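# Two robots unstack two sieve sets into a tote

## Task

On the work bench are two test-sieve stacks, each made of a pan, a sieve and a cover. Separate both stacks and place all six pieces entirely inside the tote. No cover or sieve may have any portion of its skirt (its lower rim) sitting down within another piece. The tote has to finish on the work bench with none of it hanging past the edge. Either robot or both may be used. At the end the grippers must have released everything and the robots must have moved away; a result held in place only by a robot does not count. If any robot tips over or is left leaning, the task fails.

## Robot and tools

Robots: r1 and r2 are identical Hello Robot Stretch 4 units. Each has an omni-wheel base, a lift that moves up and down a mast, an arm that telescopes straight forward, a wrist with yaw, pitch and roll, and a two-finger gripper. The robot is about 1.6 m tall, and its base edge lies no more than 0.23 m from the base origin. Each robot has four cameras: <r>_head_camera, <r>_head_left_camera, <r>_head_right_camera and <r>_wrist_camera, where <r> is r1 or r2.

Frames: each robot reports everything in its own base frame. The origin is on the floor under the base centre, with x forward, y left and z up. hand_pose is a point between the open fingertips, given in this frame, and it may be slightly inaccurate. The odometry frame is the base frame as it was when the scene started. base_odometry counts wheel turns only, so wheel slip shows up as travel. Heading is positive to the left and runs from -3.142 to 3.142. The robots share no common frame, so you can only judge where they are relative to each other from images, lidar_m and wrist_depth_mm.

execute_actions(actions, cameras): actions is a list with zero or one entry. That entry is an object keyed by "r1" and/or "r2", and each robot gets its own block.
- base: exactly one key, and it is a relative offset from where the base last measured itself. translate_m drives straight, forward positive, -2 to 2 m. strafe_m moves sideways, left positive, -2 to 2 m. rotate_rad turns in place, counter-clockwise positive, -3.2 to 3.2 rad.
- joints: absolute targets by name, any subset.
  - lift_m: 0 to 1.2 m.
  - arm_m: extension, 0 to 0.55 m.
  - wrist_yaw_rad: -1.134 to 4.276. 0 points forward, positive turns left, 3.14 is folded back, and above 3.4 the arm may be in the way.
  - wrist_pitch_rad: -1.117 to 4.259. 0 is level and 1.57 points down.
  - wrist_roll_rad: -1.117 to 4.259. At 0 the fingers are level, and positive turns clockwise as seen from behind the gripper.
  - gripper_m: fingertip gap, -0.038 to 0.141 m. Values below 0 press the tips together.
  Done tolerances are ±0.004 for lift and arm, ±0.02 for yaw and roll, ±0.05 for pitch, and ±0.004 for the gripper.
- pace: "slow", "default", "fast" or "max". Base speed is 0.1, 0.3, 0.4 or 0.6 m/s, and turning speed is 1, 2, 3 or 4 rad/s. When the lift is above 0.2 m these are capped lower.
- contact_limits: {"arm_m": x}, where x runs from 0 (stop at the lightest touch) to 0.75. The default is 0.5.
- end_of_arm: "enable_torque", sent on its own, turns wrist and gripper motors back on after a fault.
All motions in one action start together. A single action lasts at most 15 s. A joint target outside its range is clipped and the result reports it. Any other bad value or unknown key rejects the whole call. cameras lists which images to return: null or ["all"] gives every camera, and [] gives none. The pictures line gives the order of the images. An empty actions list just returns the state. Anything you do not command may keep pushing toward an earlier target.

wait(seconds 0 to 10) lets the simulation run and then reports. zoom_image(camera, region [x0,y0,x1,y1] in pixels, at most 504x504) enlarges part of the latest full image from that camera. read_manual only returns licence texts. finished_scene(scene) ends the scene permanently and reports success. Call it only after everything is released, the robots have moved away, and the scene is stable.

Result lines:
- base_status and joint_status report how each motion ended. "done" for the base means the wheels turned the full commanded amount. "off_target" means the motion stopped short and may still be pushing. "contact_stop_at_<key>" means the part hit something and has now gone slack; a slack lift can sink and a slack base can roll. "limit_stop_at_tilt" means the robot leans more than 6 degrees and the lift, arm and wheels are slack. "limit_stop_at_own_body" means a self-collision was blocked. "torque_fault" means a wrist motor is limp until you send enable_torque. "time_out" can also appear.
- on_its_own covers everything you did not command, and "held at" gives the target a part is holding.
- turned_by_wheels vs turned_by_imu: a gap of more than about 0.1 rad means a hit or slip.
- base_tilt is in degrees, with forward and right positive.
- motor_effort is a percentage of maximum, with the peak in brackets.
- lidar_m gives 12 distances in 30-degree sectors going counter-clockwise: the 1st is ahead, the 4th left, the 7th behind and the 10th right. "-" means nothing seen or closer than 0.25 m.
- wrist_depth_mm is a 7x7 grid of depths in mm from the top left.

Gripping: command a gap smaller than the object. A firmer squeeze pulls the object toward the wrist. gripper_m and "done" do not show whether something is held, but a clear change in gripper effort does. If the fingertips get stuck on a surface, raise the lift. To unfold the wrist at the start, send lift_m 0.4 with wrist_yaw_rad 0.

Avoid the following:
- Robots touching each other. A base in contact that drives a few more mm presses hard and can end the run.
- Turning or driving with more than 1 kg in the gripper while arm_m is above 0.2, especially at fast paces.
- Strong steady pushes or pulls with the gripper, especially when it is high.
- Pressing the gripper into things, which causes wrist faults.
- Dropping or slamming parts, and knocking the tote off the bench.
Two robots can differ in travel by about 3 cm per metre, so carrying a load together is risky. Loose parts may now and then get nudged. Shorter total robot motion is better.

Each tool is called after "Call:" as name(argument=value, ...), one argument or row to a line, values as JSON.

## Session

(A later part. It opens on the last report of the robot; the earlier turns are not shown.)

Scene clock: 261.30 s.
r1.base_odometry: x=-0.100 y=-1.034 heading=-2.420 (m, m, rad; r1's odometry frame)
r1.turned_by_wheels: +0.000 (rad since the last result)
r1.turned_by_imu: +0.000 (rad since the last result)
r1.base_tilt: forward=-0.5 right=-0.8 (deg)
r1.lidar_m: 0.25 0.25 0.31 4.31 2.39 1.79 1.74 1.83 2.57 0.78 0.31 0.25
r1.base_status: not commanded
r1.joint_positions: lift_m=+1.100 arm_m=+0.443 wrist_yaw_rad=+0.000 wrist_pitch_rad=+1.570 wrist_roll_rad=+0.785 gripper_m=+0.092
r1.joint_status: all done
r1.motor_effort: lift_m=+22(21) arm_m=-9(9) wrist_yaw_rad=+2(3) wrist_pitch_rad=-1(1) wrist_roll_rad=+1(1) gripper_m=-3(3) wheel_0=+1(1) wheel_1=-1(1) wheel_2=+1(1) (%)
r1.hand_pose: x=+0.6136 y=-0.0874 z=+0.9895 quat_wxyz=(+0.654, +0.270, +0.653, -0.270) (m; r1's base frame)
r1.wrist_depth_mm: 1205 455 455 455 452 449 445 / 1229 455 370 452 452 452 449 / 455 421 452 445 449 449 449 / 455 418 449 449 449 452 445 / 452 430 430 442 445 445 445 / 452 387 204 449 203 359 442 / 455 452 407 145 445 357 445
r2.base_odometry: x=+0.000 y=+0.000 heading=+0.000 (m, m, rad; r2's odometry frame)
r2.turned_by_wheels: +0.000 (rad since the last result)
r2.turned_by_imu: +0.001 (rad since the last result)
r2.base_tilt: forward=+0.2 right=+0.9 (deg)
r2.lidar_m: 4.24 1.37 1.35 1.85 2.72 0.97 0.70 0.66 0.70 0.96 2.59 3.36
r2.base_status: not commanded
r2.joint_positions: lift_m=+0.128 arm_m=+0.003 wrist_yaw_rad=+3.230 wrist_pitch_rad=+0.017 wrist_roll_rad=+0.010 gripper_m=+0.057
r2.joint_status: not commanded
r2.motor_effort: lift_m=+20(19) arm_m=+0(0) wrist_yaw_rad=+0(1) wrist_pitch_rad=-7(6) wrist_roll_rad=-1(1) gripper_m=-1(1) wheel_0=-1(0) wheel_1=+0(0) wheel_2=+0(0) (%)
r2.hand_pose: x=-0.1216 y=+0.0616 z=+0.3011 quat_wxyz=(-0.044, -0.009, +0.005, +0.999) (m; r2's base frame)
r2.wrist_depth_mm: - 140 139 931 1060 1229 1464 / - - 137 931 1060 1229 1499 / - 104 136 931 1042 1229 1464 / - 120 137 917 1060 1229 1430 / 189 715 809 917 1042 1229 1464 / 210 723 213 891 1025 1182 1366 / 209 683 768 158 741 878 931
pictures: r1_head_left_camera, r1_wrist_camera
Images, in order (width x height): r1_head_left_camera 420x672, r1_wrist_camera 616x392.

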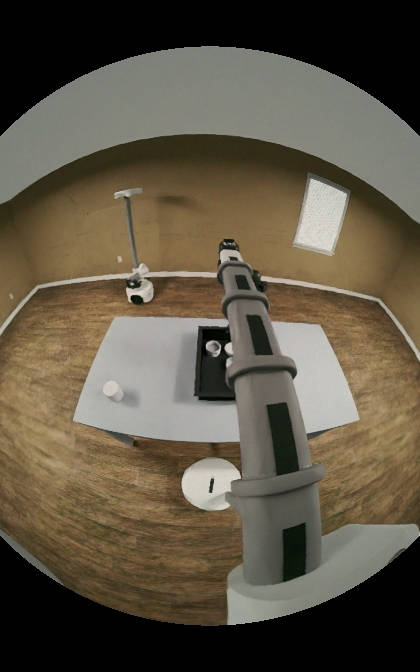

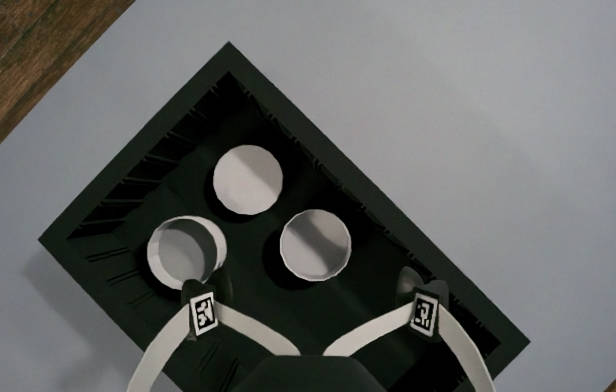

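Call:
execute_actions(
  actions=[
    {"r1":{"base":{"strafe_m":0.5},"joints":{"wrist_roll_rad":0,"arm_m":0.33,"gripper_m":0.095,"lift_m":1.15}}},
  ],
  cameras=["r1_wrist_camera","r1_head_left_camera"],
)

Scene clock: 270.00 s.
r1.base_odometry: x=+0.231 y=-1.410 heading=-2.420 (m, m, rad; r1's odometry frame)
r1.turned_by_wheels: +0.000 (rad since the last result)
r1.turned_by_imu: +0.004 (rad since the last result)
r1.base_tilt: forward=-0.7 right=-0.9 (deg)
r1.lidar_m: 0.25 0.25 3.95 3.79 2.40 1.78 1.72 1.83 2.57 0.82 0.34 0.25
r1.base_status: done
r1.joint_positions: lift_m=+1.150 arm_m=+0.332 wrist_yaw_rad=+0.000 wrist_pitch_rad=+1.570 wrist_roll_rad=+0.000 gripper_m=+0.095
r1.joint_status: all done
r1.motor_effort: lift_m=+21(25) arm_m=-8(9) wrist_yaw_rad=+2(1) wrist_pitch_rad=+1(1) wrist_roll_rad=-1(6) gripper_m=-5(5) wheel_0=+1(6) wheel_1=-1(8) wheel_2=+1(3) (%)
r1.hand_pose: x=+0.5026 y=-0.0874 z=+1.0395 quat_wxyz=(+0.707, +0.000, +0.707, +0.000) (m; r1's base frame)
r1.wrist_depth_mm: 1255 508 508 504 504 500 492 / 1281 508 504 500 500 496 496 / 1281 504 504 500 492 500 496 / 1255 508 508 500 504 496 492 / 1308 504 504 496 496 496 496 / 1308 508 204 500 214 496 492 / 1308 508 504 145 496 492 492
r2.base_odometry: x=+0.000 y=+0.000 heading=+0.000 (m, m, rad; r2's odometry frame)
r2.turned_by_wheels: +0.000 (rad since the last result)
r2.turned_by_imu: +0.002 (rad since the last result)
r2.base_tilt: forward=+0.2 right=+0.7 (deg)
r2.lidar_m: 4.22 1.35 1.36 1.86 2.72 0.97 0.69 0.66 0.70 0.96 2.58 3.36
r2.base_status: not commanded
r2.joint_positions: lift_m=+0.128 arm_m=+0.003 wrist_yaw_rad=+3.230 wrist_pitch_rad=+0.017 wrist_roll_rad=+0.010 gripper_m=+0.057
r2.joint_status: not commanded
r2.motor_effort: lift_m=+20(19) arm_m=+0(0) wrist_yaw_rad=+2(2) wrist_pitch_rad=-8(5) wrist_roll_rad=-1(0) gripper_m=-3(1) wheel_0=+0(0) wheel_1=+0(0) wheel_2=+0(0) (%)
r2.hand_pose: x=-0.1216 y=+0.0616 z=+0.3011 quat_wxyz=(-0.044, -0.009, +0.005, +0.999) (m; r2's base frame)
r2.wrist_depth_mm: - 140 139 917 1060 1255 1499 / - - 137 917 1060 1255 1499 / - 104 137 917 1060 1229 1464 / - 120 137 917 1025 1229 1464 / 188 715 820 917 1060 1255 1464 / 208 741 213 917 991 1182 1366 / 209 691 768 158 741 866 946
pictures: r1_head_left_camera, r1_wrist_camera
Images, in order (width x height): r1_head_left_camera 420x672, r1_wrist_camera 616x392.

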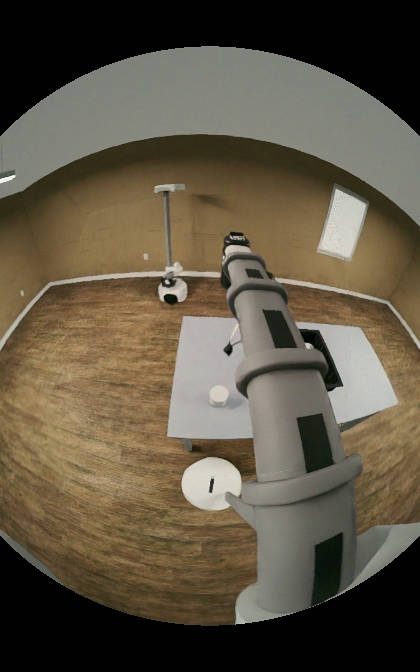

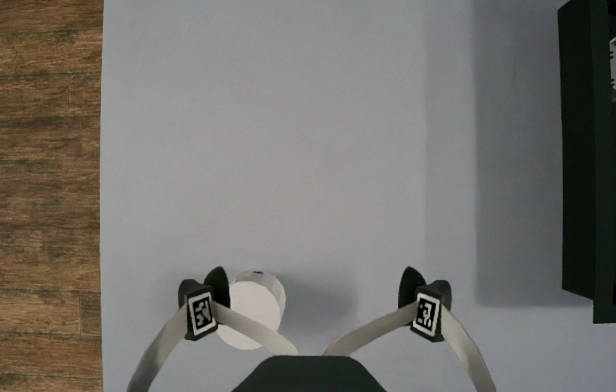

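Call:
execute_actions(
  actions=[
    {"r1":{"base":{"translate_m":-0.1}}},
  ],
  cameras=[],
)

Call:
execute_actions(
  actions=[
    {"r1":{"base":{"strafe_m":0.072},"joints":{"lift_m":1.03}}},
  ],
  cameras=["r1_wrist_camera"],
)

Scene clock: 277.90 s.
r1.base_odometry: x=+0.306 y=-1.343 heading=-2.420 (m, m, rad; r1's odometry frame)
r1.turned_by_wheels: +0.000 (rad since the last result)
r1.turned_by_imu: +0.001 (rad since the last result)
r1.base_tilt: forward=-0.7 right=-0.8 (deg)
r1.lidar_m: 0.29 0.35 3.94 3.80 2.27 1.68 1.60 1.71 2.40 1.26 0.45 0.32
r1.base_status: done
r1.joint_positions: lift_m=+1.150 arm_m=+0.332 wrist_yaw_rad=+0.000 wrist_pitch_rad=+1.570 wrist_roll_rad=+0.000 gripper_m=+0.095
r1.joint_status: not commanded
r1.motor_effort: lift_m=+21(21) arm_m=-8(9) wrist_yaw_rad=+2(1) wrist_pitch_rad=-2(0) wrist_roll_rad=-1(1) gripper_m=-3(2) wheel_0=+1(5) wheel_1=+1(4) wheel_2=-1(7) (%)
r1.hand_pose: x=+0.5026 y=-0.0874 z=+1.0395 quat_wxyz=(+0.707, +0.000, +0.707, +0.000) (m; r1's base frame)
r1.wrist_depth_mm: 1308 508 504 500 504 496 492 / 1255 512 508 504 496 496 488 / 1281 508 508 500 496 500 492 / 1308 508 504 500 500 496 492 / 1281 512 500 500 500 496 488 / 1255 504 204 500 213 492 492 / 1255 508 1060 145 866 500 866
r2.base_odometry: x=+0.000 y=+0.000 heading=+0.000 (m, m, rad; r2's odometry frame)
r2.turned_by_wheels: +0.000 (rad since the last result)
r2.turned_by_imu: +0.001 (rad since the last result)
r2.base_tilt: forward=+0.3 right=+0.8 (deg)
r2.lidar_m: 4.22 1.40 1.35 1.87 2.73 0.98 0.70 0.66 0.68 0.96 2.58 3.39
r2.base_status: not commanded
r2.joint_positions: lift_m=+0.128 arm_m=+0.003 wrist_yaw_rad=+3.230 wrist_pitch_rad=+0.017 wrist_roll_rad=+0.010 gripper_m=+0.057
r2.joint_status: not commanded
r2.motor_effort: lift_m=+20(19) arm_m=+0(0) wrist_yaw_rad=+1(1) wrist_pitch_rad=-5(5) wrist_roll_rad=-1(1) gripper_m=-4(4) wheel_0=+0(0) wheel_1=+0(1) wheel_2=+0(0) (%)
r2.hand_pose: x=-0.1216 y=+0.0616 z=+0.3011 quat_wxyz=(-0.044, -0.009, +0.005, +0.999) (m; r2's base frame)
r2.wrist_depth_mm: - 140 139 904 1098 1229 1464 / - - 137 917 1060 1255 1499 / - 104 137 946 1060 1229 1464 / - 120 136 931 1042 1205 1464 / 189 723 820 917 1060 1205 1464 / 208 741 212 878 976 1160 1336 / 209 699 759 158 750 866 917
pictures: none
No camera images: the call's "cameras" was empty. Leave "cameras" out to get every camera's image.

Scene clock: 279.43 s.
r1.base_odometry: x=+0.353 y=-1.398 heading=-2.420 (m, m, rad; r1's odometry frame)
r1.turned_by_wheels: +0.000 (rad since the last result)
r1.turned_by_imu: +0.001 (rad since the last result)
r1.base_tilt: forward=-0.5 right=-0.9 (deg)
r1.lidar_m: 0.32 0.34 3.87 3.73 2.28 1.65 1.61 1.70 2.41 1.22 0.46 0.31
r1.base_status: done
r1.joint_positions: lift_m=+1.030 arm_m=+0.332 wrist_yaw_rad=+0.000 wrist_pitch_rad=+1.570 wrist_roll_rad=+0.000 gripper_m=+0.095
r1.joint_status: all done
r1.motor_effort: lift_m=+16(16) arm_m=-8(9) wrist_yaw_rad=+1(2) wrist_pitch_rad=-1(0) wrist_roll_rad=-2(1) gripper_m=-3(3) wheel_0=+1(4) wheel_1=-1(8) wheel_2=-1(2) (%)
r1.hand_pose: x=+0.5026 y=-0.0874 z=+0.9200 quat_wxyz=(+0.707, +0.000, +0.707, +0.000) (m; r1's base frame)
r1.wrist_depth_mm: 1182 387 387 382 382 379 375 / 1160 387 384 382 379 379 375 / 1160 387 384 382 379 377 377 / 1182 387 382 382 377 377 377 / 1182 387 384 310 379 377 373 / 1138 384 204 379 213 375 375 / 1138 387 384 146 377 375 375
r2.base_odometry: x=+0.000 y=+0.000 heading=+0.000 (m, m, rad; r2's odometry frame)
r2.turned_by_wheels: +0.000 (rad since the last result)
r2.turned_by_imu: +0.000 (rad since the last result)
r2.base_tilt: forward=+0.2 right=+0.9 (deg)
r2.lidar_m: 4.22 1.39 1.38 1.88 2.71 0.98 0.68 0.67 0.68 0.96 2.59 3.38
r2.base_status: not commanded
r2.joint_positions: lift_m=+0.128 arm_m=+0.003 wrist_yaw_rad=+3.230 wrist_pitch_rad=+0.017 wrist_roll_rad=+0.010 gripper_m=+0.057
r2.joint_status: not commanded
r2.motor_effort: lift_m=+20(20) arm_m=+0(0) wrist_yaw_rad=+2(1) wrist_pitch_rad=-6(2) wrist_roll_rad=-1(1) gripper_m=-2(2) wheel_0=+0(0) wheel_1=+0(0) wheel_2=+0(0) (%)
r2.hand_pose: x=-0.1216 y=+0.0616 z=+0.3011 quat_wxyz=(-0.044, -0.009, +0.005, +0.999) (m; r2's base frame)
r2.wrist_depth_mm: - 140 139 931 1042 1229 1464 / - - 137 931 1060 1229 1464 / - 104 136 917 1078 1229 1430 / - 120 137 931 1060 1205 1430 / 189 707 831 917 1078 1205 1464 / 210 723 213 904 991 1182 1366 / 208 691 768 158 750 854 917
pictures: r1_wrist_camera
Images, in order (width x height): r1_wrist_camera 616x392.

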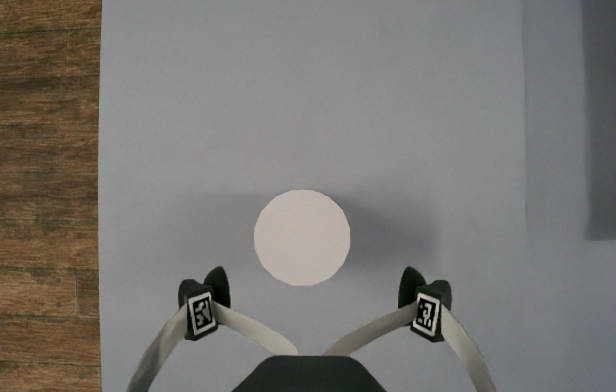

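Call:
execute_actions(
  actions=[
    {"r1":{"base":{"strafe_m":0.008},"joints":{"lift_m":0.98,"arm_m":0.347}}},
  ],
  cameras=[],
)

Call:
execute_actions(
  actions=[
    {"r1":{"joints":{"lift_m":0.955},"pace":"slow"}},
  ],
  cameras=["r1_wrist_camera"],
)

Scene clock: 286.43 s.
r1.base_odometry: x=+0.359 y=-1.404 heading=-2.420 (m, m, rad; r1's odometry frame)
r1.turned_by_wheels: +0.000 (rad since the last result)
r1.turned_by_imu: +0.001 (rad since the last result)
r1.base_tilt: forward=-0.6 right=-0.8 (deg)
r1.lidar_m: 0.32 0.34 3.84 3.73 2.23 1.65 1.63 1.70 2.39 1.21 0.45 0.33
r1.base_status: done
r1.joint_positions: lift_m=+0.980 arm_m=+0.345 wrist_yaw_rad=+0.000 wrist_pitch_rad=+1.570 wrist_roll_rad=+0.000 gripper_m=+0.095
r1.joint_status: all done
r1.motor_effort: lift_m=+16(13) arm_m=+9(9) wrist_yaw_rad=+3(3) wrist_pitch_rad=-1(1) wrist_roll_rad=-2(1) gripper_m=-3(1) wheel_0=+0(5) wheel_1=+0(6) wheel_2=-1(0) (%)
r1.hand_pose: x=+0.5166 y=-0.0874 z=+0.8700 quat_wxyz=(+0.707, +0.000, +0.707, +0.000) (m; r1's base frame)
r1.wrist_depth_mm: 1138 336 336 334 330 329 329 / 1118 336 334 330 329 329 329 / 1098 338 334 330 330 327 325 / 1118 336 332 332 329 327 325 / 1098 336 332 259 329 329 325 / 1118 336 204 258 214 325 325 / 1118 334 334 145 329 327 325
r2.base_odometry: x=+0.000 y=+0.000 heading=+0.000 (m, m, rad; r2's odometry frame)
r2.turned_by_wheels: +0.000 (rad since the last result)
r2.turned_by_imu: +0.001 (rad since the last result)
r2.base_tilt: forward=+0.4 right=+0.8 (deg)
r2.lidar_m: 4.20 1.39 1.36 1.84 2.73 1.00 0.71 0.66 0.69 0.97 2.59 3.38
r2.base_status: not commanded
r2.joint_positions: lift_m=+0.128 arm_m=+0.003 wrist_yaw_rad=+3.230 wrist_pitch_rad=+0.017 wrist_roll_rad=+0.010 gripper_m=+0.057
r2.joint_status: not commanded
r2.motor_effort: lift_m=+20(20) arm_m=+0(0) wrist_yaw_rad=+2(2) wrist_pitch_rad=-6(6) wrist_roll_rad=-1(1) gripper_m=-3(2) wheel_0=+0(0) wheel_1=+1(0) wheel_2=+0(0) (%)
r2.hand_pose: x=-0.1216 y=+0.0616 z=+0.3011 quat_wxyz=(-0.044, -0.009, +0.005, +0.999) (m; r2's base frame)
r2.wrist_depth_mm: - 140 139 931 1060 1255 1464 / - - 137 904 1042 1229 1430 / - 104 136 917 1042 1229 1464 / - 120 137 917 1060 1229 1464 / 190 715 809 904 1060 1229 1430 / 209 732 213 904 1025 1182 1366 / 208 691 778 158 741 866 917
pictures: none
No camera images: the call's "cameras" was empty. Leave "cameras" out to get every camera's image.

Scene clock: 287.43 s.
r1.base_odometry: x=+0.359 y=-1.404 heading=-2.420 (m, m, rad; r1's odometry frame)
r1.turned_by_wheels: +0.000 (rad since the last result)
r1.turned_by_imu: +0.000 (rad since the last result)
r1.base_tilt: forward=-0.7 right=-0.8 (deg)
r1.lidar_m: 0.30 0.32 3.84 3.74 2.30 1.64 1.63 1.71 2.40 1.19 0.46 0.33
r1.base_status: not commanded
r1.joint_positions: lift_m=+0.955 arm_m=+0.345 wrist_yaw_rad=+0.000 wrist_pitch_rad=+1.570 wrist_roll_rad=+0.000 gripper_m=+0.095
r1.joint_status: all done
r1.motor_effort: lift_m=+16(17) arm_m=+9(8) wrist_yaw_rad=+1(3) wrist_pitch_rad=-1(1) wrist_roll_rad=-1(1) gripper_m=-2(3) wheel_0=+0(0) wheel_1=+0(0) wheel_2=-1(1) (%)
r1.hand_pose: x=+0.5166 y=-0.0874 z=+0.8450 quat_wxyz=(+0.707, +0.000, +0.707, +0.000) (m; r1's base frame)
r1.wrist_depth_mm: 1098 310 310 307 304 304 303 / 1078 310 309 307 306 303 303 / 1078 310 309 307 306 304 303 / 1098 310 310 306 306 303 301 / 1060 309 307 235 306 301 303 / 1078 309 204 234 213 303 301 / 1078 309 307 146 303 301 300
r2.base_odometry: x=+0.000 y=+0.000 heading=+0.000 (m, m, rad; r2's odometry frame)
r2.turned_by_wheels: +0.000 (rad since the last result)
r2.turned_by_imu: +0.000 (rad since the last result)
r2.base_tilt: forward=+0.1 right=+0.8 (deg)
r2.lidar_m: 4.22 1.38 1.36 1.88 2.71 0.99 0.70 0.66 0.69 0.96 2.60 3.38
r2.base_status: not commanded
r2.joint_positions: lift_m=+0.128 arm_m=+0.003 wrist_yaw_rad=+3.230 wrist_pitch_rad=+0.017 wrist_roll_rad=+0.010 gripper_m=+0.057
r2.joint_status: not commanded
r2.motor_effort: lift_m=+19(20) arm_m=+0(0) wrist_yaw_rad=+1(1) wrist_pitch_rad=-3(4) wrist_roll_rad=-1(1) gripper_m=-2(1) wheel_0=+0(0) wheel_1=+0(0) wheel_2=+0(0) (%)
r2.hand_pose: x=-0.1216 y=+0.0616 z=+0.3011 quat_wxyz=(-0.044, -0.009, +0.005, +0.999) (m; r2's base frame)
r2.wrist_depth_mm: - 140 139 917 1078 1255 1499 / - - 137 931 1042 1205 1464 / - 104 136 946 1060 1205 1464 / - 120 137 931 1025 1205 1464 / 189 715 820 917 1025 1205 1430 / 208 732 213 904 991 1160 1336 / 208 691 759 158 759 854 917
pictures: r1_wrist_camera
Images, in order (width x height): r1_wrist_camera 616x392.

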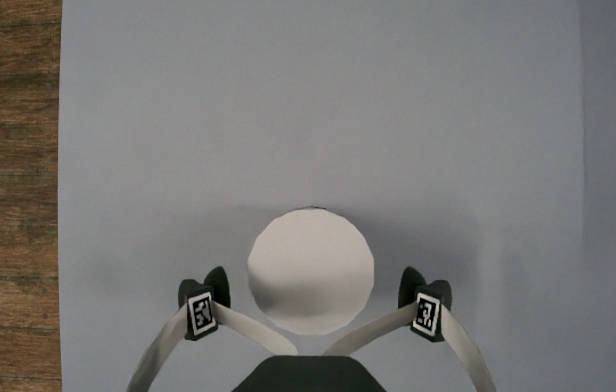

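Call:
execute_actions(
  actions=[
    {"r1":{"joints":{"gripper_m":0.05},"pace":"slow"}},
  ],
  cameras=[],
)

Call:
execute_actions(
  actions=[
    {"r1":{"joints":{"lift_m":1.08}}},
  ],
  cameras=["r1_wrist_camera","r1_head_left_camera"],
)

Call:
zoom_image(
  camera="r1_head_left_camera",
  region=[180, 310, 300, 430],
)

Scene clock: 295.37 s.
r1.base_odometry: x=+0.359 y=-1.404 heading=-2.420 (m, m, rad; r1's odometry frame)
r1.turned_by_wheels: +0.000 (rad since the last result)
r1.turned_by_imu: +0.001 (rad since the last result)
r1.base_tilt: forward=-0.7 right=-0.9 (deg)
r1.lidar_m: 0.31 0.34 3.83 3.74 2.25 1.65 1.62 1.71 2.44 1.24 0.49 0.34
r1.base_status: not commanded
r1.joint_positions: lift_m=+0.955 arm_m=+0.345 wrist_yaw_rad=+0.000 wrist_pitch_rad=+1.570 wrist_roll_rad=+0.000 gripper_m=+0.050
r1.joint_status: all done
r1.motor_effort: lift_m=+16(16) arm_m=+9(9) wrist_yaw_rad=+2(2) wrist_pitch_rad=+0(1) wrist_roll_rad=-1(1) gripper_m=-11(15) wheel_0=+0(0) wheel_1=+0(0) wheel_2=-1(1) (%)
r1.hand_pose: x=+0.5166 y=-0.0874 z=+0.8450 quat_wxyz=(+0.707, +0.000, +0.707, +0.000) (m; r1's base frame)
r1.wrist_depth_mm: 1098 310 310 307 304 303 301 / 1078 310 310 306 307 306 303 / 1098 312 309 307 304 304 301 / 1098 310 310 306 306 303 303 / 1098 310 309 235 304 303 301 / 1078 310 196 233 204 303 300 / 1078 309 309 142 303 300 300
r2.base_odometry: x=+0.000 y=+0.000 heading=+0.000 (m, m, rad; r2's odometry frame)
r2.turned_by_wheels: +0.000 (rad since the last result)
r2.turned_by_imu: +0.002 (rad since the last result)
r2.base_tilt: forward=+0.4 right=+1.0 (deg)
r2.lidar_m: 4.23 1.36 1.36 1.88 2.75 1.01 0.70 0.67 0.68 0.96 2.60 3.38
r2.base_status: not commanded
r2.joint_positions: lift_m=+0.128 arm_m=+0.003 wrist_yaw_rad=+3.230 wrist_pitch_rad=+0.017 wrist_roll_rad=+0.010 gripper_m=+0.057
r2.joint_status: not commanded
r2.motor_effort: lift_m=+19(19) arm_m=+0(0) wrist_yaw_rad=+2(1) wrist_pitch_rad=-5(4) wrist_roll_rad=-1(0) gripper_m=-2(2) wheel_0=+0(0) wheel_1=+0(0) wheel_2=+0(0) (%)
r2.hand_pose: x=-0.1216 y=+0.0616 z=+0.3011 quat_wxyz=(-0.044, -0.009, +0.005, +0.999) (m; r2's base frame)
r2.wrist_depth_mm: - 140 139 931 1042 1255 1464 / - - 137 917 1060 1229 1430 / - 104 136 917 1060 1205 1464 / - 120 136 931 1060 1229 1464 / 189 707 820 917 1042 1205 1499 / 209 732 212 891 1025 1160 1308 / 209 691 768 158 750 866 931
pictures: none
No camera images: the call's "cameras" was empty. Leave "cameras" out to get every camera's image.

Scene clock: 296.93 s.
r1.base_odometry: x=+0.359 y=-1.404 heading=-2.420 (m, m, rad; r1's odometry frame)
r1.turned_by_wheels: +0.000 (rad since the last result)
r1.turned_by_imu: +0.000 (rad since the last result)
r1.base_tilt: forward=-0.7 right=-1.0 (deg)
r1.lidar_m: 0.28 0.35 3.85 3.73 2.26 1.68 1.62 1.71 2.37 1.18 0.47 0.31
r1.base_status: not commanded
r1.joint_positions: lift_m=+1.080 arm_m=+0.345 wrist_yaw_rad=+0.000 wrist_pitch_rad=+1.570 wrist_roll_rad=+0.000 gripper_m=+0.050
r1.joint_status: all done
r1.motor_effort: lift_m=+22(19) arm_m=+9(9) wrist_yaw_rad=+0(3) wrist_pitch_rad=+0(1) wrist_roll_rad=-1(1) gripper_m=-10(12) wheel_0=+0(0) wheel_1=+0(0) wheel_2=+0(0) (%)
r1.hand_pose: x=+0.5166 y=-0.0874 z=+0.9695 quat_wxyz=(+0.707, +0.000, +0.707, +0.000) (m; r1's base frame)
r1.wrist_depth_mm: 1229 436 436 430 430 427 424 / 1205 436 436 430 427 424 424 / 1205 436 433 430 430 427 424 / 1229 436 436 427 427 424 424 / 1205 433 436 233 424 427 424 / 1182 436 196 233 205 424 424 / 1205 436 430 142 430 424 424
r2.base_odometry: x=+0.000 y=+0.000 heading=+0.000 (m, m, rad; r2's odometry frame)
r2.turned_by_wheels: +0.000 (rad since the last result)
r2.turned_by_imu: +0.001 (rad since the last result)
r2.base_tilt: forward=+0.3 right=+0.7 (deg)
r2.lidar_m: 4.24 1.35 1.34 1.87 2.71 0.99 0.71 0.65 0.66 0.94 2.60 3.39
r2.base_status: not commanded
r2.joint_positions: lift_m=+0.128 arm_m=+0.003 wrist_yaw_rad=+3.230 wrist_pitch_rad=+0.017 wrist_roll_rad=+0.010 gripper_m=+0.057
r2.joint_status: not commanded
r2.motor_effort: lift_m=+19(20) arm_m=+0(0) wrist_yaw_rad=+1(1) wrist_pitch_rad=-5(6) wrist_roll_rad=+0(1) gripper_m=-3(0) wheel_0=+0(0) wheel_1=+0(0) wheel_2=+0(0) (%)
r2.hand_pose: x=-0.1216 y=+0.0616 z=+0.3011 quat_wxyz=(-0.044, -0.009, +0.005, +0.999) (m; r2's base frame)
r2.wrist_depth_mm: - 140 139 917 1060 1229 1430 / - - 137 931 1025 1205 1499 / - 104 137 931 1060 1255 1430 / - 120 137 917 1060 1205 1464 / 190 715 798 917 1042 1255 1397 / 209 723 213 917 1025 1182 1336 / 210 691 768 157 750 854 931
pictures: r1_head_left_camera, r1_wrist_camera
Images, in order (width x height): r1_head_left_camera 420x672, r1_wrist_camera 616x392.

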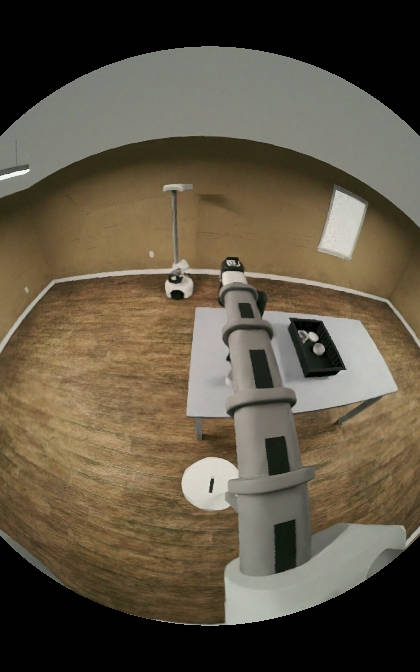

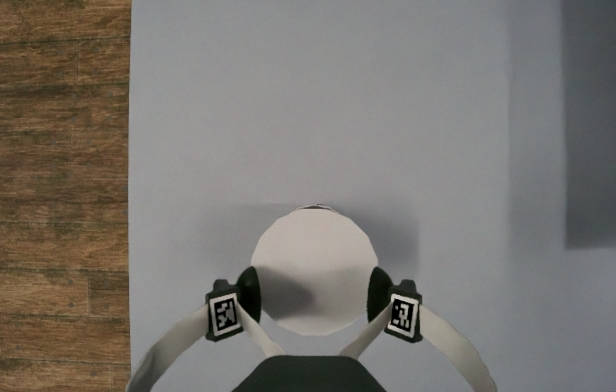

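Region (180, 310, 300, 430) of r1_head_left_camera's 420x672 image, scaled by 4.200, with more detail than that image has.

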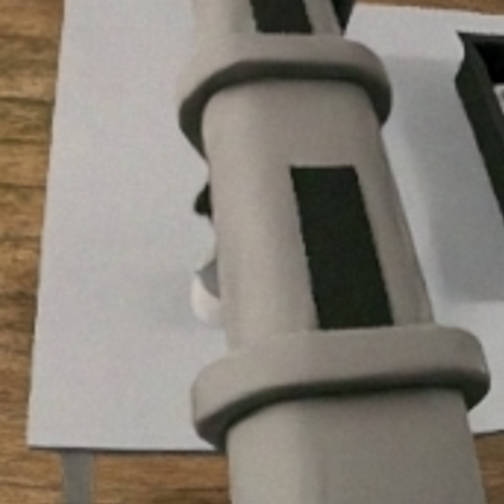

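Fine; move and check with the right camera.

Call:
execute_actions(
  actions=[
    {"r1":{"base":{"strafe_m":-0.481},"joints":{"arm_m":0.542,"wrist_roll_rad":0.785,"lift_m":1.1}}},
  ],
  cameras=["r1_head_right_camera","r1_head_left_camera"],
)

Call:
execute_actions(
  actions=[
    {"r1":{"joints":{"lift_m":1.0}}},
  ],
  cameras=["r1_wrist_camera"],
)

Scene clock: 303.43 s.
r1.base_odometry: x=+0.041 y=-1.042 heading=-2.420 (m, m, rad; r1's odometry frame)
r1.turned_by_wheels: +0.000 (rad since the last result)
r1.turned_by_imu: +0.000 (rad since the last result)
r1.base_tilt: forward=-0.5 right=-0.9 (deg)
r1.lidar_m: 0.26 0.33 0.47 4.21 2.24 1.68 1.62 1.73 2.41 4.45 0.45 0.32
r1.base_status: done
r1.joint_positions: lift_m=+1.100 arm_m=+0.540 wrist_yaw_rad=+0.000 wrist_pitch_rad=+1.570 wrist_roll_rad=+0.785 gripper_m=+0.050
r1.joint_status: all done
r1.motor_effort: lift_m=+21(23) arm_m=+8(8) wrist_yaw_rad=+2(1) wrist_pitch_rad=+0(1) wrist_roll_rad=+1(5) gripper_m=-13(12) wheel_0=-2(5) wheel_1=+2(8) wheel_2=-1(1) (%)
r1.hand_pose: x=+0.7116 y=-0.0874 z=+0.9895 quat_wxyz=(+0.654, +0.270, +0.653, -0.270) (m; r1's base frame)
r1.wrist_depth_mm: 1205 455 452 384 449 449 445 / 842 452 404 449 392 445 445 / 459 418 449 452 445 442 445 / 455 418 430 445 445 415 445 / 455 452 375 234 445 445 370 / 459 455 196 234 204 418 442 / 455 452 452 142 433 359 445
r2.base_odometry: x=+0.000 y=+0.000 heading=+0.000 (m, m, rad; r2's odometry frame)
r2.turned_by_wheels: +0.000 (rad since the last result)
r2.turned_by_imu: +0.002 (rad since the last result)
r2.base_tilt: forward=+0.2 right=+0.6 (deg)
r2.lidar_m: 4.21 1.37 1.38 1.87 2.71 0.97 0.70 0.65 0.70 0.95 2.60 3.37
r2.base_status: not commanded
r2.joint_positions: lift_m=+0.128 arm_m=+0.003 wrist_yaw_rad=+3.230 wrist_pitch_rad=+0.017 wrist_roll_rad=+0.010 gripper_m=+0.057
r2.joint_status: not commanded
r2.motor_effort: lift_m=+19(19) arm_m=+0(0) wrist_yaw_rad=+2(2) wrist_pitch_rad=-8(6) wrist_roll_rad=-1(1) gripper_m=-4(1) wheel_0=+0(0) wheel_1=+0(0) wheel_2=+0(0) (%)
r2.hand_pose: x=-0.1216 y=+0.0616 z=+0.3011 quat_wxyz=(-0.044, -0.009, +0.005, +0.999) (m; r2's base frame)
r2.wrist_depth_mm: - 141 139 917 1042 1229 1464 / - - 137 931 1025 1255 1430 / - 104 136 917 1060 1229 1464 / - 120 136 917 1025 1229 1464 / 189 707 809 917 1042 1205 1464 / 208 732 213 891 1008 1160 1366 / 208 691 778 158 741 866 946
pictures: r1_head_left_camera, r1_head_right_camera
Images, in order (width x height): r1_head_left_camera 420x672, r1_head_right_camera 420x672.

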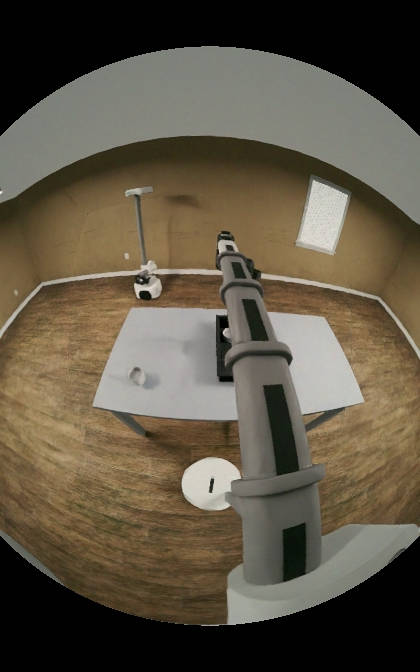

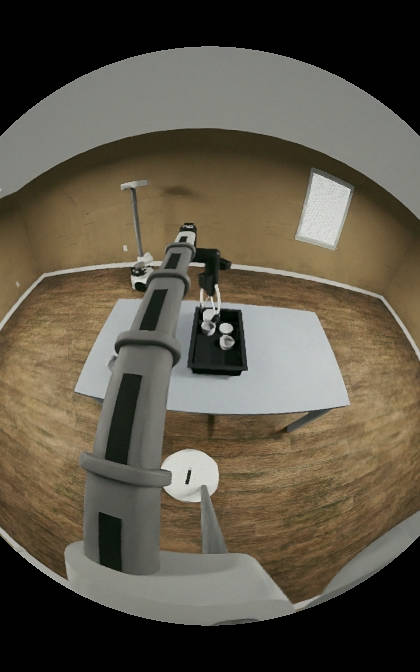

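Scene clock: 304.87 s.
r1.base_odometry: x=+0.041 y=-1.042 heading=-2.420 (m, m, rad; r1's odometry frame)
r1.turned_by_wheels: +0.000 (rad since the last result)
r1.turned_by_imu: +0.000 (rad since the last result)
r1.base_tilt: forward=-0.4 right=-0.9 (deg)
r1.lidar_m: 0.29 0.31 0.47 4.19 2.22 1.71 1.64 1.74 2.39 4.47 0.43 0.29
r1.base_status: not commanded
r1.joint_positions: lift_m=+1.000 arm_m=+0.540 wrist_yaw_rad=+0.000 wrist_pitch_rad=+1.570 wrist_roll_rad=+0.785 gripper_m=+0.050
r1.joint_status: all done
r1.motor_effort: lift_m=+16(19) arm_m=+9(9) wrist_yaw_rad=+2(1) wrist_pitch_rad=-2(0) wrist_roll_rad=+2(1) gripper_m=-13(14) wheel_0=-1(1) wheel_1=+2(2) wheel_2=+0(0) (%)
r1.hand_pose: x=+0.7116 y=-0.0874 z=+0.8899 quat_wxyz=(+0.654, +0.270, +0.653, -0.270) (m; r1's base frame)
r1.wrist_depth_mm: 355 355 301 349 281 349 347 / 355 271 353 327 349 262 349 / 271 330 349 349 345 298 304 / 355 304 332 349 345 345 274 / 353 274 349 234 347 345 345 / 353 353 197 233 204 345 329 / 353 351 307 142 347 320 287
r2.base_odometry: x=+0.000 y=+0.000 heading=+0.000 (m, m, rad; r2's odometry frame)
r2.turned_by_wheels: +0.000 (rad since the last result)
r2.turned_by_imu: +0.000 (rad since the last result)
r2.base_tilt: forward=+0.3 right=+0.8 (deg)
r2.lidar_m: 4.22 1.37 1.35 1.88 2.70 0.98 0.71 0.66 0.70 0.96 2.59 3.39
r2.base_status: not commanded
r2.joint_positions: lift_m=+0.128 arm_m=+0.003 wrist_yaw_rad=+3.230 wrist_pitch_rad=+0.017 wrist_roll_rad=+0.010 gripper_m=+0.057
r2.joint_status: not commanded
r2.motor_effort: lift_m=+20(20) arm_m=+0(0) wrist_yaw_rad=+1(2) wrist_pitch_rad=-6(7) wrist_roll_rad=-1(1) gripper_m=-2(3) wheel_0=+0(0) wheel_1=+0(0) wheel_2=+0(0) (%)
r2.hand_pose: x=-0.1216 y=+0.0616 z=+0.3011 quat_wxyz=(-0.044, -0.009, +0.005, +0.999) (m; r2's base frame)
r2.wrist_depth_mm: - 140 139 931 1060 1255 1499 / - - 137 917 1042 1229 1499 / - 104 136 917 1060 1229 1499 / - 120 137 917 1060 1205 1464 / 188 707 809 917 1025 1205 1464 / 209 741 213 904 1025 1160 1336 / 208 699 768 158 750 866 931
pictures: r1_wrist_camera
Images, in order (width x height): r1_wrist_camera 616x392.

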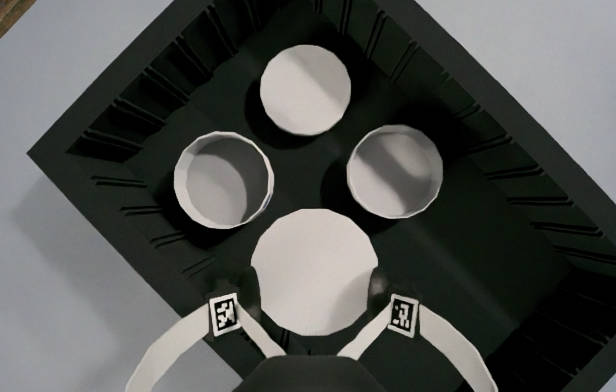

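Call:
execute_actions(
  actions=[
    {"r1":{"joints":{"arm_m":0.515,"lift_m":0.97}}},
  ],
  cameras=[],
)

Call:
execute_actions(
  actions=[
    {"r1":{"joints":{"lift_m":0.912},"pace":"slow"}},
  ],
  cameras=["r1_wrist_camera"],
)

Scene clock: 315.40 s.
r1.base_odometry: x=+0.041 y=-1.042 heading=-2.420 (m, m, rad; r1's odometry frame)
r1.turned_by_wheels: +0.000 (rad since the last result)
r1.turned_by_imu: +0.001 (rad since the last result)
r1.base_tilt: forward=-0.6 right=-0.7 (deg)
r1.lidar_m: 0.29 0.32 0.49 4.21 2.26 1.67 1.63 1.74 2.43 4.48 0.42 0.32
r1.base_status: not commanded
r1.joint_positions: lift_m=+0.970 arm_m=+0.517 wrist_yaw_rad=+0.000 wrist_pitch_rad=+1.570 wrist_roll_rad=+0.785 gripper_m=+0.050
r1.joint_status: all done
r1.motor_effort: lift_m=+17(18) arm_m=-9(9) wrist_yaw_rad=+3(0) wrist_pitch_rad=+1(1) wrist_roll_rad=+1(0) gripper_m=-11(11) wheel_0=-2(1) wheel_1=+2(2) wheel_2=+0(0) (%)
r1.hand_pose: x=+0.6877 y=-0.0874 z=+0.8599 quat_wxyz=(+0.654, +0.270, +0.653, -0.270) (m; r1's base frame)
r1.wrist_depth_mm: 325 262 320 298 268 279 317 / 240 309 322 297 319 238 319 / 257 319 304 319 315 297 231 / 236 291 304 319 319 315 276 / 324 241 320 234 317 317 315 / 324 322 197 234 205 317 296 / 324 320 234 142 315 286 256
r2.base_odometry: x=+0.000 y=+0.000 heading=+0.000 (m, m, rad; r2's odometry frame)
r2.turned_by_wheels: +0.000 (rad since the last result)
r2.turned_by_imu: +0.001 (rad since the last result)
r2.base_tilt: forward=+0.1 right=+0.8 (deg)
r2.lidar_m: 4.22 1.39 1.35 1.89 2.72 1.00 0.69 0.67 0.71 0.97 2.61 3.37
r2.base_status: not commanded
r2.joint_positions: lift_m=+0.128 arm_m=+0.003 wrist_yaw_rad=+3.230 wrist_pitch_rad=+0.017 wrist_roll_rad=+0.010 gripper_m=+0.057
r2.joint_status: not commanded
r2.motor_effort: lift_m=+20(20) arm_m=+0(0) wrist_yaw_rad=+1(1) wrist_pitch_rad=-3(4) wrist_roll_rad=-1(1) gripper_m=-2(4) wheel_0=+0(0) wheel_1=+1(0) wheel_2=+0(0) (%)
r2.hand_pose: x=-0.1216 y=+0.0616 z=+0.3011 quat_wxyz=(-0.044, -0.009, +0.005, +0.999) (m; r2's base frame)
r2.wrist_depth_mm: - 140 139 931 1060 1229 1464 / - - 137 917 1060 1229 1537 / - 104 137 917 1042 1229 1430 / - 120 137 917 1060 1205 1464 / 189 723 809 917 1042 1229 1397 / 208 732 214 904 1008 1138 1366 / 208 691 768 157 750 878 946
pictures: none
No camera images: the call's "cameras" was empty. Leave "cameras" out to get every camera's image.

Scene clock: 316.77 s.
r1.base_odometry: x=+0.041 y=-1.042 heading=-2.420 (m, m, rad; r1's odometry frame)
r1.turned_by_wheels: +0.000 (rad since the last result)
r1.turned_by_imu: +0.000 (rad since the last result)
r1.base_tilt: forward=-0.5 right=-0.9 (deg)
r1.lidar_m: 0.29 0.32 0.47 4.21 2.29 1.68 1.64 1.70 2.42 4.46 0.44 0.33
r1.base_status: not commanded
r1.joint_positions: lift_m=+0.912 arm_m=+0.517 wrist_yaw_rad=+0.000 wrist_pitch_rad=+1.570 wrist_roll_rad=+0.785 gripper_m=+0.050
r1.joint_status: all done
r1.motor_effort: lift_m=+16(14) arm_m=-8(9) wrist_yaw_rad=+3(2) wrist_pitch_rad=+1(0) wrist_roll_rad=+1(1) gripper_m=-12(11) wheel_0=-2(1) wheel_1=+2(2) wheel_2=+0(0) (%)
r1.hand_pose: x=+0.6877 y=-0.0874 z=+0.8020 quat_wxyz=(+0.654, +0.270, +0.653, -0.270) (m; r1's base frame)
r1.wrist_depth_mm: 209 260 241 239 260 200 174 / 235 263 263 262 259 231 191 / 257 245 245 262 258 259 229 / 204 245 262 260 260 259 259 / 177 236 260 233 259 258 258 / 266 187 196 234 205 258 258 / 265 176 204 142 257 257 257
r2.base_odometry: x=+0.000 y=+0.000 heading=+0.000 (m, m, rad; r2's odometry frame)
r2.turned_by_wheels: +0.000 (rad since the last result)
r2.turned_by_imu: +0.000 (rad since the last result)
r2.base_tilt: forward=+0.4 right=+0.9 (deg)
r2.lidar_m: 4.21 1.37 1.36 1.86 2.72 0.98 0.71 0.66 0.69 0.95 2.61 3.38
r2.base_status: not commanded
r2.joint_positions: lift_m=+0.128 arm_m=+0.003 wrist_yaw_rad=+3.230 wrist_pitch_rad=+0.017 wrist_roll_rad=+0.010 gripper_m=+0.057
r2.joint_status: not commanded
r2.motor_effort: lift_m=+19(19) arm_m=+0(0) wrist_yaw_rad=+0(1) wrist_pitch_rad=-5(6) wrist_roll_rad=-1(1) gripper_m=-2(3) wheel_0=+0(0) wheel_1=+0(0) wheel_2=+0(0) (%)
r2.hand_pose: x=-0.1216 y=+0.0616 z=+0.3011 quat_wxyz=(-0.044, -0.009, +0.005, +0.999) (m; r2's base frame)
r2.wrist_depth_mm: - 140 139 931 1060 1229 1464 / - - 138 917 1078 1229 1499 / - 104 136 917 1042 1229 1430 / - 120 137 917 1042 1229 1430 / 189 715 809 917 1060 1205 1537 / 209 732 213 866 991 1205 1366 / 209 683 778 158 741 866 931
pictures: r1_wrist_camera
Images, in order (width x height): r1_wrist_camera 616x392.

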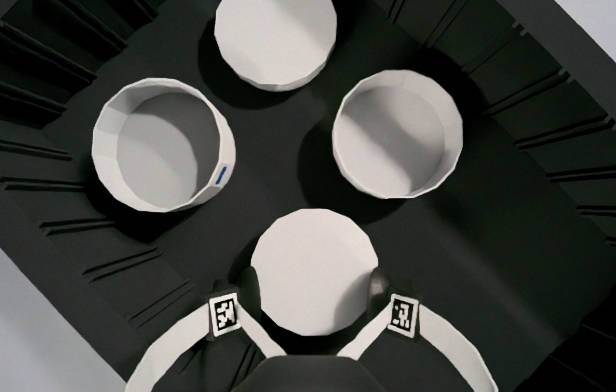

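Clear; floor 258 vs top 234 with thickness 22: release.

Call:
execute_actions(
  actions=[
    {"r1":{"joints":{"gripper_m":0.09},"pace":"slow"}},
  ],
  cameras=[],
)

Call:
execute_actions(
  actions=[
    {"r1":{"joints":{"lift_m":1.08}}},
  ],
  cameras=["r1_wrist_camera"],
)

Call:
execute_actions(
  actions=[
    {"r1":{"base":{"strafe_m":0.481},"joints":{"arm_m":0.345,"wrist_roll_rad":0,"gripper_m":0.095}}},
  ],
  cameras=[],
)

Call:
execute_actions(
  actions=[
    {"r1":{"joints":{"lift_m":0.98}}},
  ],
  cameras=["r1_wrist_camera"],
)

Scene clock: 323.80 s.
r1.base_odometry: x=+0.041 y=-1.042 heading=-2.420 (m, m, rad; r1's odometry frame)
r1.turned_by_wheels: +0.000 (rad since the last result)
r1.turned_by_imu: +0.001 (rad since the last result)
r1.base_tilt: forward=-0.5 right=-1.0 (deg)
r1.lidar_m: 0.30 0.29 0.47 4.21 2.26 1.69 1.64 1.70 2.44 4.47 0.45 0.33
r1.base_status: not commanded
r1.joint_positions: lift_m=+0.912 arm_m=+0.517 wrist_yaw_rad=+0.000 wrist_pitch_rad=+1.570 wrist_roll_rad=+0.785 gripper_m=+0.090
r1.joint_status: all done
r1.motor_effort: lift_m=+16(16) arm_m=-9(9) wrist_yaw_rad=+2(0) wrist_pitch_rad=+0(0) wrist_roll_rad=+1(2) gripper_m=-2(14) wheel_0=-1(1) wheel_1=+2(2) wheel_2=+0(1) (%)
r1.hand_pose: x=+0.6877 y=-0.0874 z=+0.8020 quat_wxyz=(+0.654, +0.270, +0.653, -0.270) (m; r1's base frame)
r1.wrist_depth_mm: 209 260 240 240 260 200 174 / 235 265 263 260 259 232 192 / 257 245 245 263 259 259 229 / 204 246 262 262 259 259 257 / 177 236 263 239 259 258 258 / 265 186 204 239 204 258 259 / 266 176 203 145 259 257 257
r2.base_odometry: x=+0.000 y=+0.000 heading=+0.000 (m, m, rad; r2's odometry frame)
r2.turned_by_wheels: +0.000 (rad since the last result)
r2.turned_by_imu: +0.002 (rad since the last result)
r2.base_tilt: forward=+0.1 right=+0.7 (deg)
r2.lidar_m: 4.23 1.37 1.38 1.87 2.71 0.99 0.70 0.65 0.70 0.97 2.59 3.38
r2.base_status: not commanded
r2.joint_positions: lift_m=+0.128 arm_m=+0.003 wrist_yaw_rad=+3.230 wrist_pitch_rad=+0.017 wrist_roll_rad=+0.010 gripper_m=+0.057
r2.joint_status: not commanded
r2.motor_effort: lift_m=+20(19) arm_m=+0(0) wrist_yaw_rad=+1(2) wrist_pitch_rad=-4(5) wrist_roll_rad=-1(1) gripper_m=-2(1) wheel_0=+0(0) wheel_1=+0(0) wheel_2=+0(0) (%)
r2.hand_pose: x=-0.1216 y=+0.0616 z=+0.3011 quat_wxyz=(-0.044, -0.009, +0.005, +0.999) (m; r2's base frame)
r2.wrist_depth_mm: - 140 139 946 1060 1229 1464 / - - 137 917 1060 1229 1430 / - 104 136 917 1060 1229 1464 / - 120 136 931 1060 1229 1430 / 188 715 820 904 1025 1229 1464 / 208 741 213 878 1008 1182 1366 / 210 691 768 158 741 866 931
pictures: none
No camera images: the call's "cameras" was empty. Leave "cameras" out to get every camera's image.

Scene clock: 325.57 s.
r1.base_odometry: x=+0.041 y=-1.042 heading=-2.420 (m, m, rad; r1's odometry frame)
r1.turned_by_wheels: +0.000 (rad since the last result)
r1.turned_by_imu: +0.000 (rad since the last result)
r1.base_tilt: forward=-0.4 right=-0.8 (deg)
r1.lidar_m: 0.31 0.34 0.49 4.21 2.29 1.70 1.62 1.74 2.40 4.48 0.46 0.31
r1.base_status: not commanded
r1.joint_positions: lift_m=+1.080 arm_m=+0.517 wrist_yaw_rad=+0.000 wrist_pitch_rad=+1.570 wrist_roll_rad=+0.785 gripper_m=+0.090
r1.joint_status: all done
r1.motor_effort: lift_m=+22(22) arm_m=-8(9) wrist_yaw_rad=+2(3) wrist_pitch_rad=-1(0) wrist_roll_rad=+1(1) gripper_m=-3(3) wheel_0=-1(1) wheel_1=+2(2) wheel_2=-1(0) (%)
r1.hand_pose: x=+0.6877 y=-0.0874 z=+0.9695 quat_wxyz=(+0.654, +0.270, +0.653, -0.270) (m; r1's base frame)
r1.wrist_depth_mm: 1205 436 366 407 430 427 430 / 439 392 424 410 370 430 427 / 436 379 430 427 427 377 427 / 436 387 410 430 427 394 424 / 433 436 387 404 427 424 345 / 433 433 205 424 204 359 424 / 436 433 430 145 404 338 427
r2.base_odometry: x=+0.000 y=+0.000 heading=+0.000 (m, m, rad; r2's odometry frame)
r2.turned_by_wheels: +0.000 (rad since the last result)
r2.turned_by_imu: +0.001 (rad since the last result)
r2.base_tilt: forward=+0.2 right=+0.7 (deg)
r2.lidar_m: 4.23 1.39 1.36 1.87 2.72 0.99 0.69 0.67 0.67 0.96 2.62 3.39
r2.base_status: not commanded
r2.joint_positions: lift_m=+0.128 arm_m=+0.003 wrist_yaw_rad=+3.230 wrist_pitch_rad=+0.017 wrist_roll_rad=+0.010 gripper_m=+0.057
r2.joint_status: not commanded
r2.motor_effort: lift_m=+20(19) arm_m=+0(0) wrist_yaw_rad=+1(1) wrist_pitch_rad=-6(5) wrist_roll_rad=-1(1) gripper_m=-2(3) wheel_0=+0(0) wheel_1=+0(1) wheel_2=+0(0) (%)
r2.hand_pose: x=-0.1216 y=+0.0616 z=+0.3011 quat_wxyz=(-0.044, -0.009, +0.005, +0.999) (m; r2's base frame)
r2.wrist_depth_mm: - 140 139 931 1060 1255 1464 / - - 137 917 1060 1255 1430 / - 104 136 931 1060 1229 1499 / - 120 137 931 1060 1205 1464 / 189 715 809 904 1060 1205 1499 / 208 741 212 878 991 1205 1366 / 209 683 768 158 741 854 946
pictures: r1_wrist_camera
Images, in order (width x height): r1_wrist_camera 616x392.

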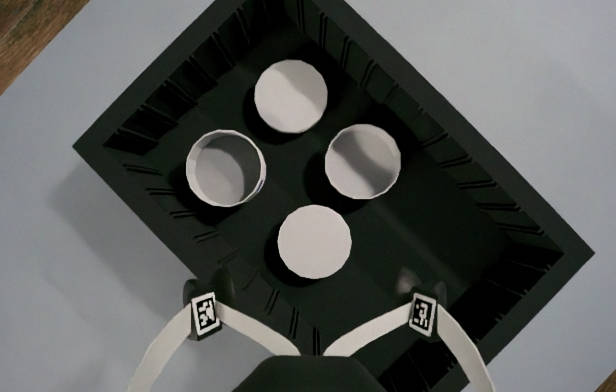

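Scene clock: 328.50 s.
r1.base_odometry: x=+0.359 y=-1.404 heading=-2.420 (m, m, rad; r1's odometry frame)
r1.turned_by_wheels: +0.000 (rad since the last result)
r1.turned_by_imu: +0.003 (rad since the last result)
r1.base_tilt: forward=-0.6 right=-0.9 (deg)
r1.lidar_m: 0.29 0.33 3.84 3.72 2.23 1.63 1.62 1.71 2.41 1.18 0.45 0.33
r1.base_status: done
r1.joint_positions: lift_m=+1.080 arm_m=+0.347 wrist_yaw_rad=+0.000 wrist_pitch_rad=+1.570 wrist_roll_rad=+0.000 gripper_m=+0.095
r1.joint_status: all done
r1.motor_effort: lift_m=+21(22) arm_m=-9(9) wrist_yaw_rad=+3(1) wrist_pitch_rad=+0(1) wrist_roll_rad=-1(1) gripper_m=-2(1) wheel_0=-1(9) wheel_1=+0(6) wheel_2=-1(1) (%)
r1.hand_pose: x=+0.5176 y=-0.0874 z=+0.9695 quat_wxyz=(+0.707, +0.000, +0.707, +0.000) (m; r1's base frame)
r1.wrist_depth_mm: 1205 439 436 433 430 427 424 / 1229 439 433 433 430 427 427 / 1205 436 433 433 430 427 424 / 1205 436 433 433 430 424 421 / 1205 436 433 399 427 427 424 / 1205 436 205 430 213 427 424 / 1229 433 433 145 427 424 424
r2.base_odometry: x=+0.000 y=+0.000 heading=+0.000 (m, m, rad; r2's odometry frame)
r2.turned_by_wheels: +0.000 (rad since the last result)
r2.turned_by_imu: +0.001 (rad since the last result)
r2.base_tilt: forward=+0.1 right=+0.8 (deg)
r2.lidar_m: 4.22 1.38 1.34 1.87 2.72 0.96 0.69 0.66 0.70 0.95 2.59 3.39
r2.base_status: not commanded
r2.joint_positions: lift_m=+0.128 arm_m=+0.003 wrist_yaw_rad=+3.230 wrist_pitch_rad=+0.017 wrist_roll_rad=+0.010 gripper_m=+0.057
r2.joint_status: not commanded
r2.motor_effort: lift_m=+19(20) arm_m=+0(0) wrist_yaw_rad=+1(2) wrist_pitch_rad=-5(6) wrist_roll_rad=-1(1) gripper_m=-3(3) wheel_0=+0(0) wheel_1=+0(0) wheel_2=+0(0) (%)
r2.hand_pose: x=-0.1216 y=+0.0616 z=+0.3011 quat_wxyz=(-0.044, -0.009, +0.005, +0.999) (m; r2's base frame)
r2.wrist_depth_mm: - 140 139 946 1078 1229 1499 / - - 137 917 1078 1229 1464 / - 104 136 931 1042 1229 1464 / - 120 136 931 1042 1205 1430 / 189 707 809 917 1042 1182 1397 / 209 732 213 878 991 1182 1366 / 209 691 768 158 732 854 931
pictures: none
No camera images: the call's "cameras" was empty. Leave "cameras" out to get every camera's image.

Scene clock: 329.93 s.
r1.base_odometry: x=+0.359 y=-1.404 heading=-2.420 (m, m, rad; r1's odometry frame)
r1.turned_by_wheels: +0.000 (rad since the last result)
r1.turned_by_imu: +0.000 (rad since the last result)
r1.base_tilt: forward=-0.6 right=-0.8 (deg)
r1.lidar_m: 0.30 0.34 3.86 3.72 2.26 1.67 1.62 1.74 2.41 1.18 0.43 0.33
r1.base_status: not commanded
r1.joint_positions: lift_m=+0.980 arm_m=+0.347 wrist_yaw_rad=+0.000 wrist_pitch_rad=+1.570 wrist_roll_rad=+0.000 gripper_m=+0.095
r1.joint_status: all done
r1.motor_effort: lift_m=+16(16) arm_m=-9(9) wrist_yaw_rad=+2(2) wrist_pitch_rad=-2(1) wrist_roll_rad=-1(1) gripper_m=-3(1) wheel_0=-1(1) wheel_1=+0(0) wheel_2=-1(1) (%)
r1.hand_pose: x=+0.5176 y=-0.0874 z=+0.8700 quat_wxyz=(+0.707, +0.000, +0.707, +0.000) (m; r1's base frame)
r1.wrist_depth_mm: 1118 338 334 332 330 329 325 / 1098 334 336 332 330 327 327 / 1078 336 334 332 329 327 327 / 1098 334 332 334 330 329 327 / 1138 336 336 297 329 329 327 / 1098 334 204 297 213 327 327 / 1118 336 334 145 330 325 325
r2.base_odometry: x=+0.000 y=+0.000 heading=+0.000 (m, m, rad; r2's odometry frame)
r2.turned_by_wheels: +0.000 (rad since the last result)
r2.turned_by_imu: +0.000 (rad since the last result)
r2.base_tilt: forward=+0.1 right=+0.8 (deg)
r2.lidar_m: 4.23 1.38 1.36 1.90 2.73 0.97 0.69 0.66 0.69 0.95 2.61 3.39
r2.base_status: not commanded
r2.joint_positions: lift_m=+0.128 arm_m=+0.003 wrist_yaw_rad=+3.230 wrist_pitch_rad=+0.017 wrist_roll_rad=+0.010 gripper_m=+0.057
r2.joint_status: not commanded
r2.motor_effort: lift_m=+20(20) arm_m=+0(0) wrist_yaw_rad=+1(1) wrist_pitch_rad=-5(6) wrist_roll_rad=+0(1) gripper_m=-3(1) wheel_0=+0(0) wheel_1=+0(0) wheel_2=+0(0) (%)
r2.hand_pose: x=-0.1216 y=+0.0616 z=+0.3011 quat_wxyz=(-0.044, -0.009, +0.005, +0.999) (m; r2's base frame)
r2.wrist_depth_mm: - 140 139 931 1042 1229 1464 / - - 137 917 1060 1205 1464 / - 104 136 917 1060 1229 1430 / - 120 137 904 1025 1229 1430 / 189 715 820 917 1042 1229 1430 / 208 732 213 904 1008 1205 1336 / 208 691 768 158 741 866 946
pictures: r1_wrist_camera
Images, in order (width x height): r1_wrist_camera 616x392.

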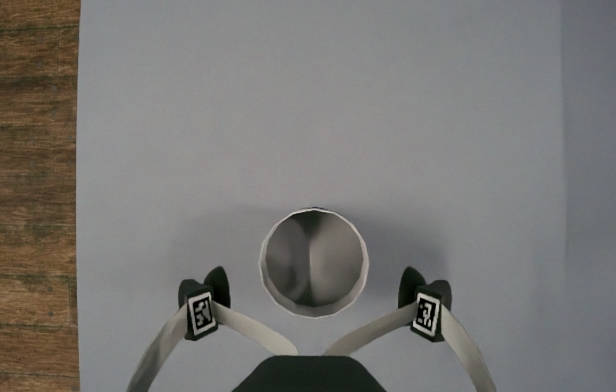

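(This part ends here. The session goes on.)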